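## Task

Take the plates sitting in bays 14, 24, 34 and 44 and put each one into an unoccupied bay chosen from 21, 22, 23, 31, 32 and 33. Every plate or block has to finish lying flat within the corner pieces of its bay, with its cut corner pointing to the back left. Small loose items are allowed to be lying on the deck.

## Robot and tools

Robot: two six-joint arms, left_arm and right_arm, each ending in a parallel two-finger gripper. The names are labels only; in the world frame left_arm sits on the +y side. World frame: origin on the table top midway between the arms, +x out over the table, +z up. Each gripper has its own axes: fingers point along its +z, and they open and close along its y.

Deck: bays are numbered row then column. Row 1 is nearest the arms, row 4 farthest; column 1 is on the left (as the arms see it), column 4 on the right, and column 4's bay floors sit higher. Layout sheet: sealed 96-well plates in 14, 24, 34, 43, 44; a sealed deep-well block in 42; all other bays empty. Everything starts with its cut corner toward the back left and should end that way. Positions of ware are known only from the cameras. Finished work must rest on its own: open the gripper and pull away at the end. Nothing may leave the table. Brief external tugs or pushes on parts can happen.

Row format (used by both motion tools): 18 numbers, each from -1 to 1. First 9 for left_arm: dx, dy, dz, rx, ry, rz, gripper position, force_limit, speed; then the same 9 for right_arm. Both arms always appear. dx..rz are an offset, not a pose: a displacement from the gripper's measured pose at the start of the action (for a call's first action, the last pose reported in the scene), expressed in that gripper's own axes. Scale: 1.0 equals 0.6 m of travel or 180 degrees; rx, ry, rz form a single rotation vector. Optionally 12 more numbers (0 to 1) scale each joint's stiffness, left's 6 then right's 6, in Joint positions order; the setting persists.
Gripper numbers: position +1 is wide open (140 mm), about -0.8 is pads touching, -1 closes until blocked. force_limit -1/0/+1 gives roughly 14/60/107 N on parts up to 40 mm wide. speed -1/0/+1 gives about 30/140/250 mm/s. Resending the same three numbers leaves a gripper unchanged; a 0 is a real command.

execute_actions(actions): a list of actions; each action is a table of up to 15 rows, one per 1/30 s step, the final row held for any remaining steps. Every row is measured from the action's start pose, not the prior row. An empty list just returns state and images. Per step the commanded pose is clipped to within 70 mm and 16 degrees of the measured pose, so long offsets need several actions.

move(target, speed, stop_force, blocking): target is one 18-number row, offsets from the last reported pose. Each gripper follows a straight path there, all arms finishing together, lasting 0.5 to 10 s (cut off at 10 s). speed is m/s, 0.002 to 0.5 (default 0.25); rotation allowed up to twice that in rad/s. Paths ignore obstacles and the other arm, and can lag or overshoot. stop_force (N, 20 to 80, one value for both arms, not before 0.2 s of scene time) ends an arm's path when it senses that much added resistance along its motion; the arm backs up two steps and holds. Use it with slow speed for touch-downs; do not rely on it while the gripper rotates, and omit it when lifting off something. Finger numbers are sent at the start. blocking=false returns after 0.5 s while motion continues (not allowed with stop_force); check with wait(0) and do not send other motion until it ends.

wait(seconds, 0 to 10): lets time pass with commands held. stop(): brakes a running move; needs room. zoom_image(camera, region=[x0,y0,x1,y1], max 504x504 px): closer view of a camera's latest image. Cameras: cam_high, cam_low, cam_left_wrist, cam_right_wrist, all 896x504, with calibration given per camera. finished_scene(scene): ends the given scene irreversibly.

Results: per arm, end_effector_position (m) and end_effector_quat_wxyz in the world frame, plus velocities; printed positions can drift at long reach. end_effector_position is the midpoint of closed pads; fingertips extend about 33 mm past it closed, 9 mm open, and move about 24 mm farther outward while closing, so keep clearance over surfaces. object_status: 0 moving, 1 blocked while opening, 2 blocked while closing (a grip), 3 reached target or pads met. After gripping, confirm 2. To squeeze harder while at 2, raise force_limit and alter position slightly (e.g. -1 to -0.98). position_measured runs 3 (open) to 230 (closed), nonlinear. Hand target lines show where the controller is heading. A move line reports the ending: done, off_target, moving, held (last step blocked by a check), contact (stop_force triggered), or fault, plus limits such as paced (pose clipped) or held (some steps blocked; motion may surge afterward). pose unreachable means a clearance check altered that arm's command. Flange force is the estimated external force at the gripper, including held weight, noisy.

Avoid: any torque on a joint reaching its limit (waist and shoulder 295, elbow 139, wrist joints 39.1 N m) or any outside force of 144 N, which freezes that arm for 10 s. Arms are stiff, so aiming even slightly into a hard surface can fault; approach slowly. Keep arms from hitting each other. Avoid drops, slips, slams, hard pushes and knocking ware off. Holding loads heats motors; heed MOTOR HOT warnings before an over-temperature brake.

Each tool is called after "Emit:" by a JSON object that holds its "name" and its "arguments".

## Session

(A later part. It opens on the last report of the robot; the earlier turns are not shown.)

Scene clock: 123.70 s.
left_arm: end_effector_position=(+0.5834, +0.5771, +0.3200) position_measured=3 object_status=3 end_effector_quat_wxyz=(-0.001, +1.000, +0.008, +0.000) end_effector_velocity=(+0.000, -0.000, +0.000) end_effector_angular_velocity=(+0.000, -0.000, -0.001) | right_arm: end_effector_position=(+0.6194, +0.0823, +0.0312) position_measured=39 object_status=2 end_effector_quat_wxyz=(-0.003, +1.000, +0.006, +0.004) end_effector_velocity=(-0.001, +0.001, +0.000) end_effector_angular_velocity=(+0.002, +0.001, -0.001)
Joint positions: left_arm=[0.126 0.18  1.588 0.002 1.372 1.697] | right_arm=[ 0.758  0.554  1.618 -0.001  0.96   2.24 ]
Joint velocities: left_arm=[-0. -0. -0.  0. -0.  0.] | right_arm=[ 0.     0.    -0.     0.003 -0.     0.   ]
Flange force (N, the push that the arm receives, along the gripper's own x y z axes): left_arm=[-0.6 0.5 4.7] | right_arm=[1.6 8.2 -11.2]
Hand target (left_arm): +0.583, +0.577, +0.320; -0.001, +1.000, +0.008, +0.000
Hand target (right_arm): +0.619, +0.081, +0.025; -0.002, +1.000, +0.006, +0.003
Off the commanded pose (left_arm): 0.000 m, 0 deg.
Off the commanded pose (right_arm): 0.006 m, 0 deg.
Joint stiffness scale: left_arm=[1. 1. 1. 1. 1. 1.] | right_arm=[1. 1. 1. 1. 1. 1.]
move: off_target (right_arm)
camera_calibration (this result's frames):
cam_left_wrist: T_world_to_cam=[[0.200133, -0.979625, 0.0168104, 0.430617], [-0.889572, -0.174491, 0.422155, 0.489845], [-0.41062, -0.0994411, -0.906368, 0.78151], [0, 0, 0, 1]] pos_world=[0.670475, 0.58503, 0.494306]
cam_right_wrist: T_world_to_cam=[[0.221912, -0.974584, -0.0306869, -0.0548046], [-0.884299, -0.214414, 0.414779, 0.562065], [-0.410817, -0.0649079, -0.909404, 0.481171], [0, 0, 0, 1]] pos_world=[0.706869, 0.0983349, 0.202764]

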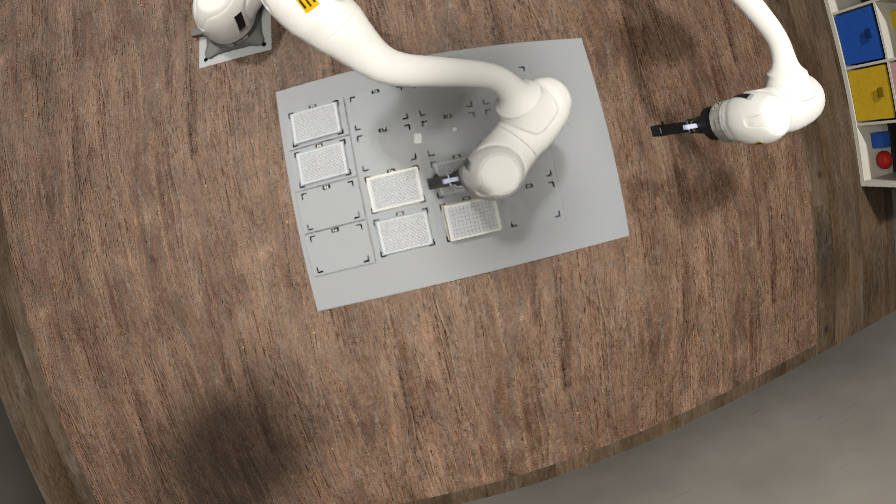

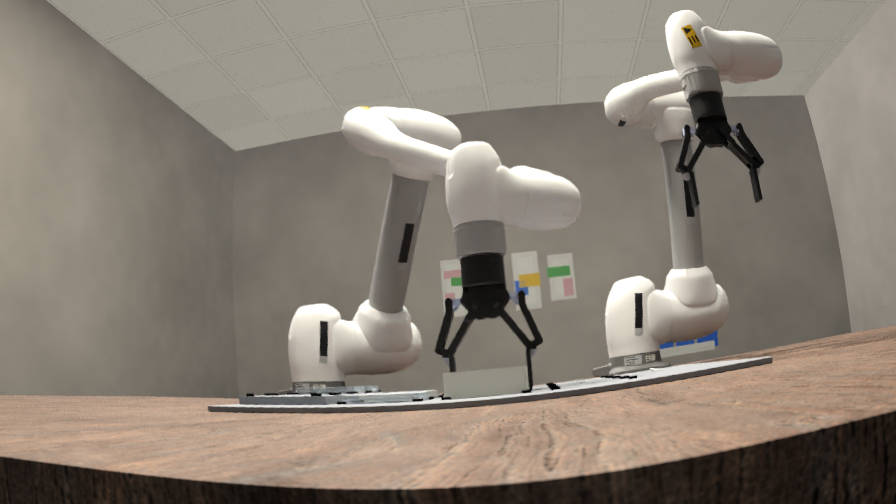

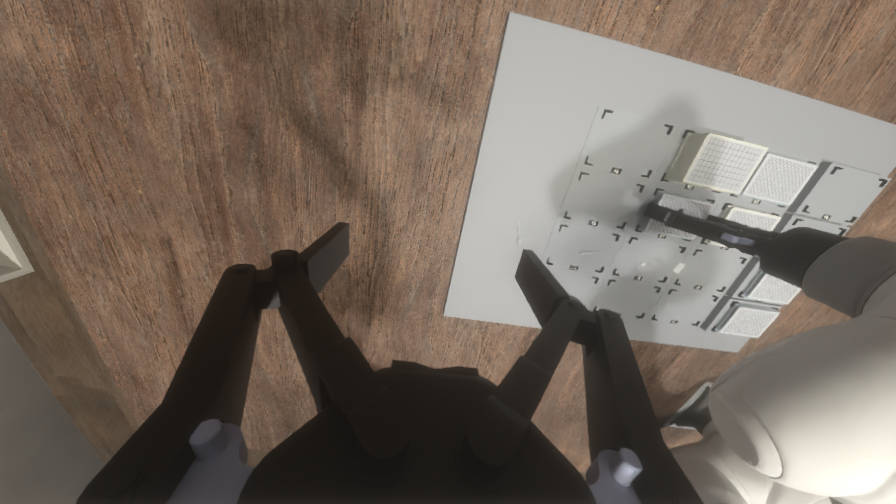

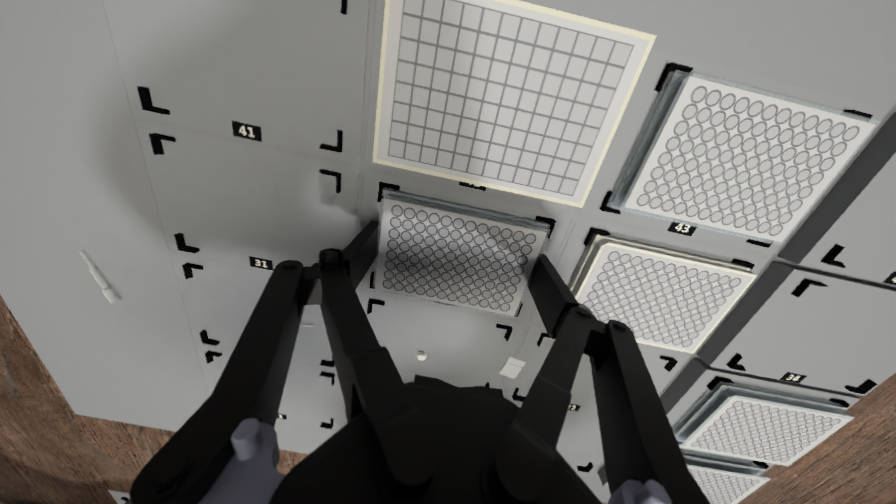

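Emit:
{"name": "move", "arguments": {"target": [0,0,0,0,0,0,1,0,0, 0,0,0,0,0,0,0.87,0.2,-0.5]}}

Emit:
{"name": "move", "arguments": {"target": [0,0,0,0,0,0,1,0,0, 0,0,-0.065,0,0,0,0.87,0.2,-0.5], "speed": 0.1}}

Emit:
{"name": "move", "arguments": {"target": [-0.1,-0.2,0,0,0,0,1,0,0, -0.1853,0.5467,0,0,0,-0.002,1,0.2,-0.5], "speed": 0.3}}

Emit:
{"name": "zoom_image", "arguments": {"camera": "cam_right_wrist", "region": [320, 120, 600, 340]}}

Scene clock: 128.47 s.
left_arm: end_effector_position=(+0.5834, +0.5771, +0.3200) position_measured=3 object_status=3 end_effector_quat_wxyz=(-0.001, +1.000, +0.008, +0.000) end_effector_velocity=(+0.000, +0.000, -0.000) end_effector_angular_velocity=(+0.001, +0.000, -0.001) | right_arm: end_effector_position=(+0.6194, +0.0823, +0.0312) position_measured=20 object_status=3 end_effector_quat_wxyz=(-0.003, +1.000, +0.006, +0.004) end_effector_velocity=(-0.001, +0.000, -0.000) end_effector_angular_velocity=(+0.001, +0.001, -0.001)
Joint positions: left_arm=[0.126 0.18  1.588 0.002 1.372 1.697] | right_arm=[ 0.758  0.554  1.618 -0.001  0.96   2.24 ]
Joint velocities: left_arm=[ 0.     0.001 -0.     0.001 -0.     0.   ] | right_arm=[ 0.    -0.     0.001  0.002 -0.     0.   ]
Flange force (N, the push that the arm receives, along the gripper's own x y z axes): left_arm=[1.4 1.4 5.0] | right_arm=[1.5 5.1 2.7]
Hand target (left_arm): +0.583, +0.577, +0.320; -0.001, +1.000, +0.008, +0.000
Hand target (right_arm): +0.619, +0.082, +0.031; -0.003, +1.000, +0.006, +0.004
Off the commanded pose (left_arm): 0.000 m, 0 deg.
Off the commanded pose (right_arm): 0.000 m, 0 deg.
Joint stiffness scale: left_arm=[1. 1. 1. 1. 1. 1.] | right_arm=[1. 1. 1. 1. 1. 1.]
move: done
camera_calibration (this result's frames):
cam_left_wrist: T_world_to_cam=[[0.200133, -0.979625, 0.0168104, 0.430617], [-0.889572, -0.174491, 0.422155, 0.489845], [-0.41062, -0.0994411, -0.906368, 0.78151], [0, 0, 0, 1]] pos_world=[0.670475, 0.58503, 0.494306]
cam_right_wrist: T_world_to_cam=[[0.221926, -0.974581, -0.0306767, -0.0548183], [-0.884308, -0.214425, 0.414754, 0.562081], [-0.410789, -0.0649172, -0.909416, 0.481159], [0, 0, 0, 1]] pos_world=[0.706874, 0.098335, 0.202767]

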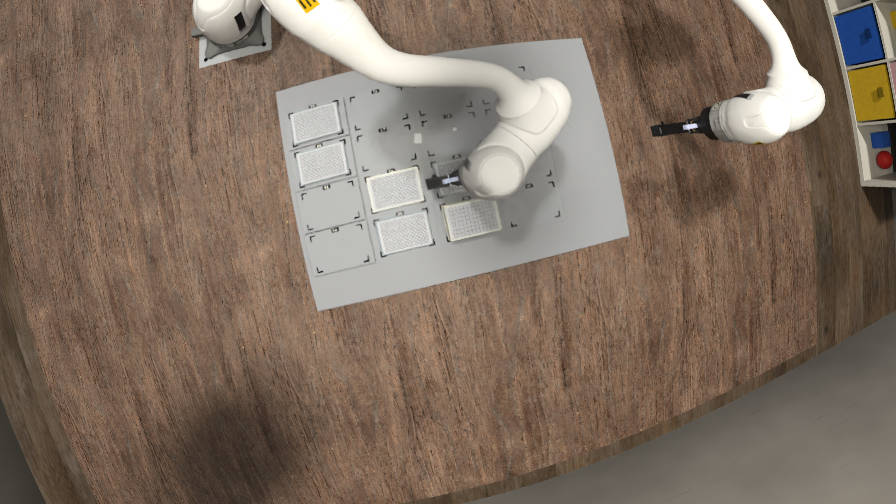

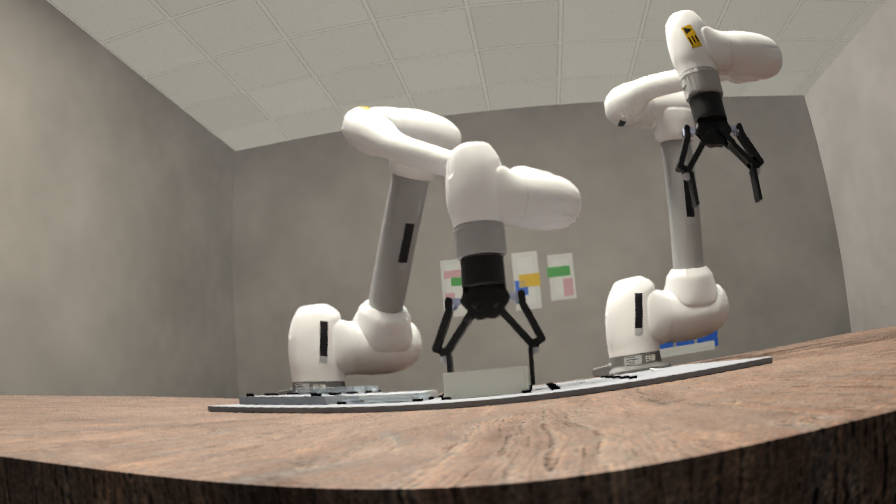

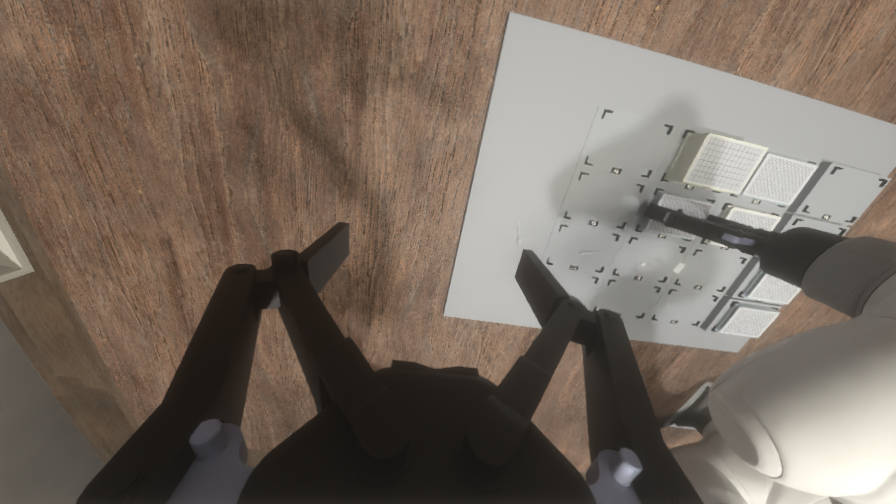

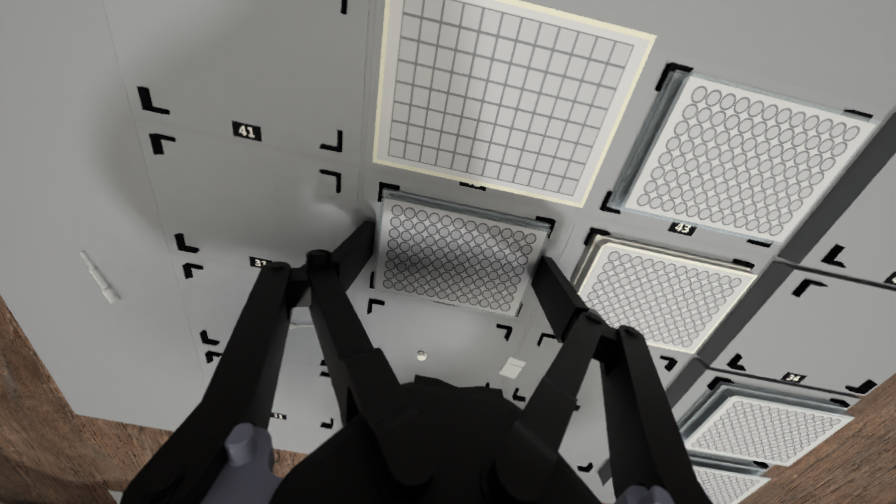

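Scene clock: 129.33 s.
left_arm: end_effector_position=(+0.5834, +0.5771, +0.3200) position_measured=3 object_status=3 end_effector_quat_wxyz=(-0.001, +1.000, +0.008, +0.000) end_effector_velocity=(+0.001, -0.000, -0.001) end_effector_angular_velocity=(-0.000, +0.000, -0.000) | right_arm: end_effector_position=(+0.6187, +0.0817, +0.0656) position_measured=20 object_status=3 end_effector_quat_wxyz=(-0.002, +1.000, +0.006, +0.003) end_effector_velocity=(-0.001, -0.000, +0.001) end_effector_angular_velocity=(-0.002, +0.002, +0.000)
Joint positions: left_arm=[0.126 0.18  1.588 0.002 1.372 1.697] | right_arm=[ 0.758  0.523  1.597 -0.001  1.014  2.24 ]
Joint velocities: left_arm=[-0.     0.001 -0.    -0.    -0.001 -0.   ] | right_arm=[ 0.    -0.001 -0.001  0.     0.005 -0.   ]
Flange force (N, the push that the arm receives, along the gripper's own x y z axes): left_arm=[0.2 1.6 5.4] | right_arm=[2.5 5.0 3.0]
Hand target (left_arm): +0.583, +0.577, +0.320; -0.001, +1.000, +0.008, +0.000
Hand target (right_arm): +0.619, +0.082, +0.070; -0.003, +1.000, +0.006, +0.004
Off the commanded pose (left_arm): 0.000 m, 0 deg.
Off the commanded pose (right_arm): 0.005 m, 0 deg.
Joint stiffness scale: left_arm=[1. 1. 1. 1. 1. 1.] | right_arm=[1. 1. 1. 1. 1. 1.]
move: off_target (right_arm)
camera_calibration (this result's frames):
cam_left_wrist: T_world_to_cam=[[0.200133, -0.979625, 0.0168105, 0.430617], [-0.889572, -0.174491, 0.422155, 0.489845], [-0.41062, -0.0994411, -0.906368, 0.78151], [0, 0, 0, 1]] pos_world=[0.670475, 0.58503, 0.494306]
cam_right_wrist: T_world_to_cam=[[0.221854, -0.974621, -0.0299289, -0.0542155], [-0.883788, -0.213955, 0.416102, 0.546507], [-0.411945, -0.065863, -0.908825, 0.512894], [0, 0, 0, 1]] pos_world=[0.706308, 0.0978691, 0.237106]

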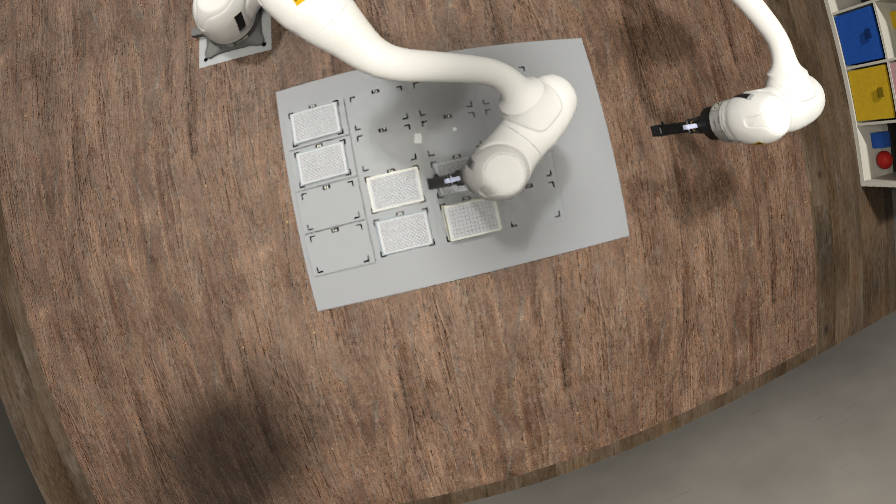

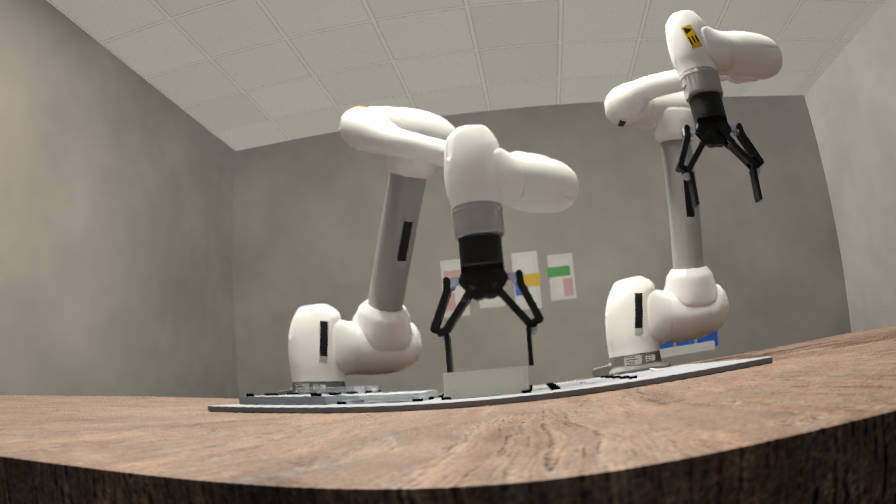

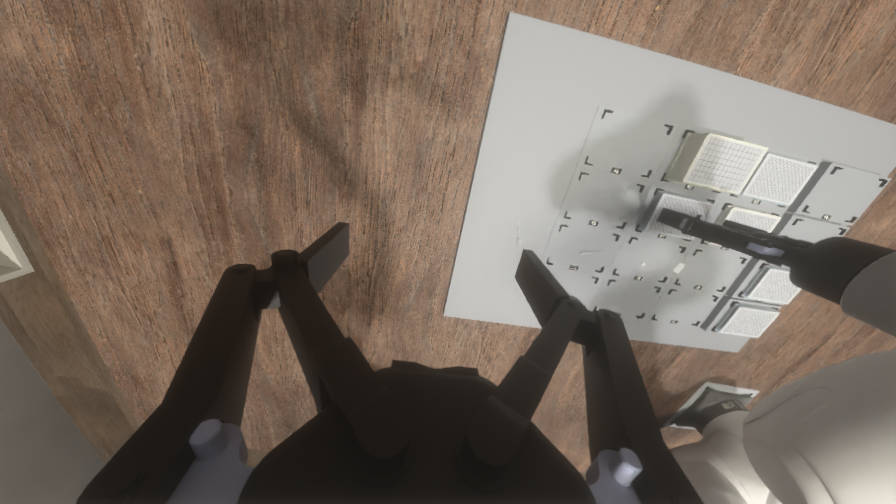

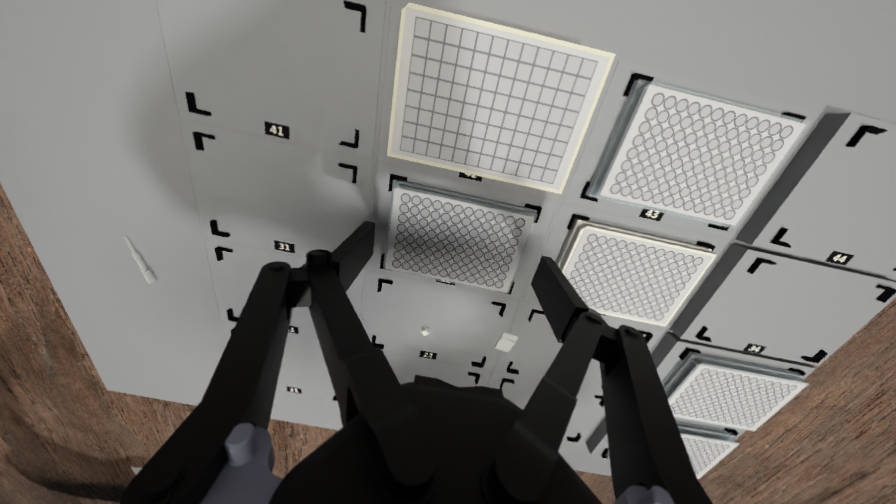

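Scene clock: 131.13 s.
left_arm: end_effector_position=(+0.5232, +0.6936, +0.3220) position_measured=3 object_status=3 end_effector_quat_wxyz=(-0.000, +1.000, +0.008, -0.001) end_effector_velocity=(-0.000, +0.001, +0.000) end_effector_angular_velocity=(+0.002, +0.000, -0.002) | right_arm: end_effector_position=(+0.5113, -0.2474, +0.0635) position_measured=3 object_status=3 end_effector_quat_wxyz=(-0.000, +1.000, +0.007, +0.001) end_effector_velocity=(-0.000, -0.002, +0.000) end_effector_angular_velocity=(+0.001, -0.000, +0.002)
Joint positions: left_arm=[0.323 0.144 1.628 0.002 1.372 1.895] | right_arm=[ 0.393  0.161  2.129 -0.001  0.849  1.872]
Joint velocities: left_arm=[ 0.    -0.     0.     0.002 -0.     0.002] | right_arm=[-0.004 -0.002  0.002  0.001 -0.001 -0.006]
Flange force (N, the push that the arm receives, along the gripper's own x y z axes): left_arm=[-1.4 2.5 4.7] | right_arm=[2.0 13.8 0.5]
Hand target (left_arm): +0.521, +0.696, +0.320; -0.001, +1.000, +0.008, +0.000
Hand target (right_arm): +0.511, -0.248, +0.064; -0.002, +1.000, +0.009, +0.003
Off the commanded pose (left_arm): 0.004 m, 0 deg.
Off the commanded pose (right_arm): 0.000 m, 0 deg.
Joint stiffness scale: left_arm=[1. 1. 1. 1. 1. 1.] | right_arm=[1. 1. 1. 1. 1. 1.]
move: off_target (left_arm)
camera_calibration (this result's frames):
cam_left_wrist: T_world_to_cam=[[0.199342, -0.979781, 0.0171073, 0.557205], [-0.888313, -0.173307, 0.425283, 0.453293], [-0.413719, -0.0999733, -0.904899, 0.771643], [0, 0, 0, 1]] pos_world=[0.610835, 0.701641, 0.495949]
cam_right_wrist: T_world_to_cam=[[0.223682, -0.974296, -0.0267172, -0.352265], [-0.881536, -0.213927, 0.420867, 0.380659], [-0.415765, -0.0705883, -0.906729, 0.445756], [0, 0, 0, 1]] pos_world=[0.59969, -0.230312, 0.234561]

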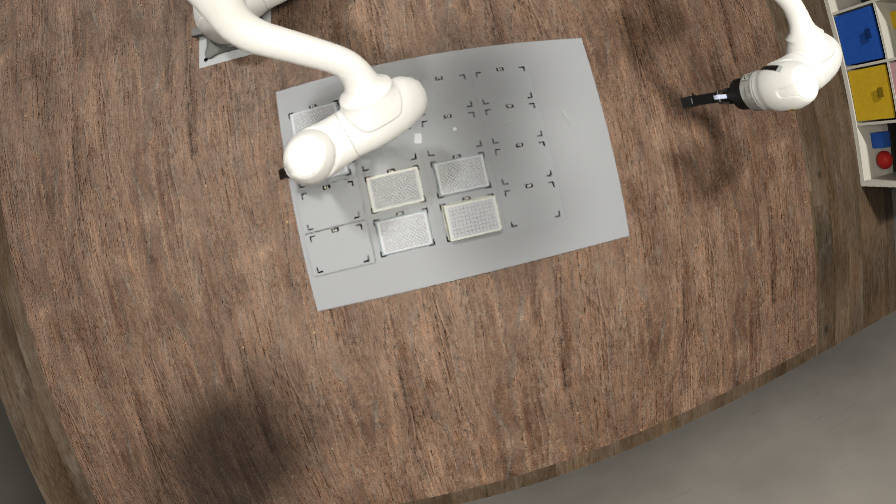

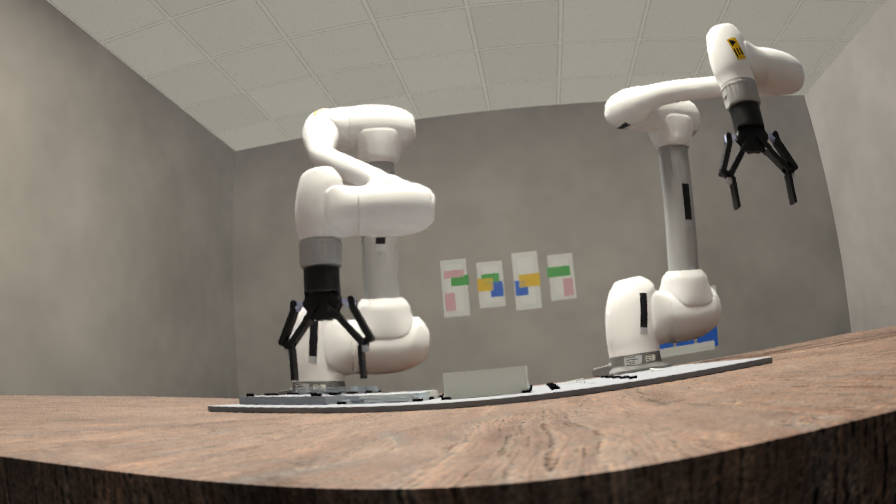

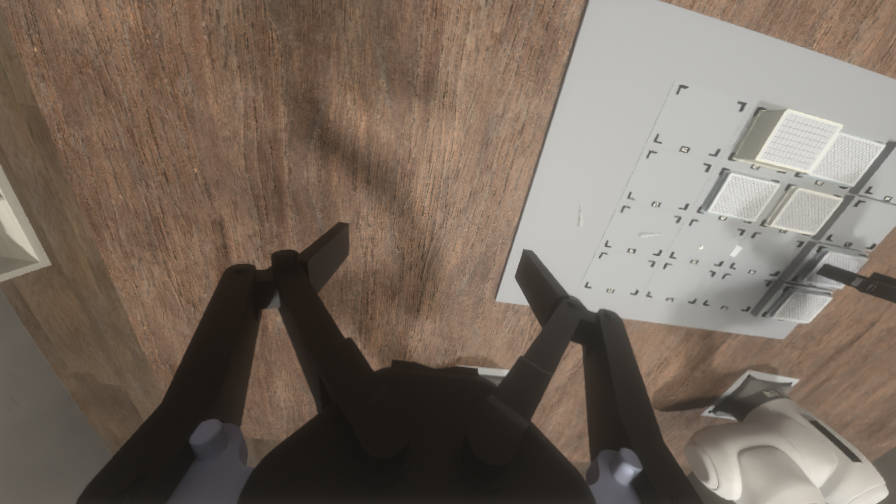

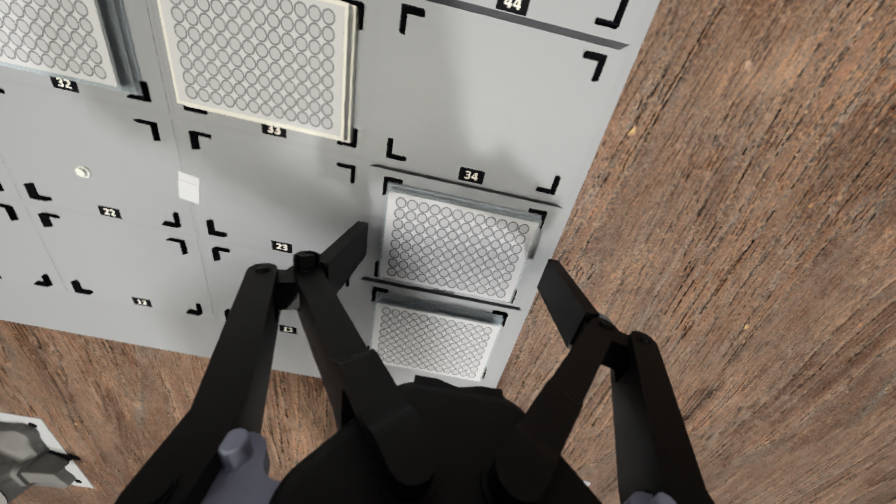

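Region (320, 120, 600, 340) of cam_right_wrist's 896x504 image, scaled by 1.800, with more detail than that image has; it fills the top 396 rows of this view, and the rest is white.

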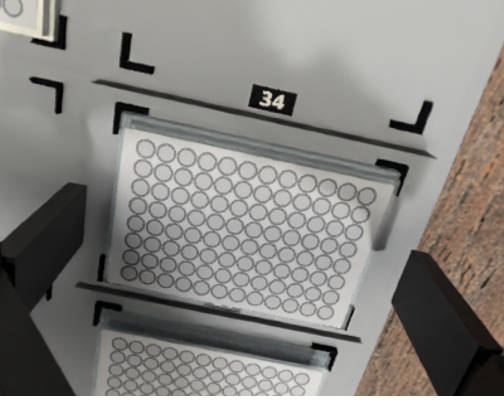

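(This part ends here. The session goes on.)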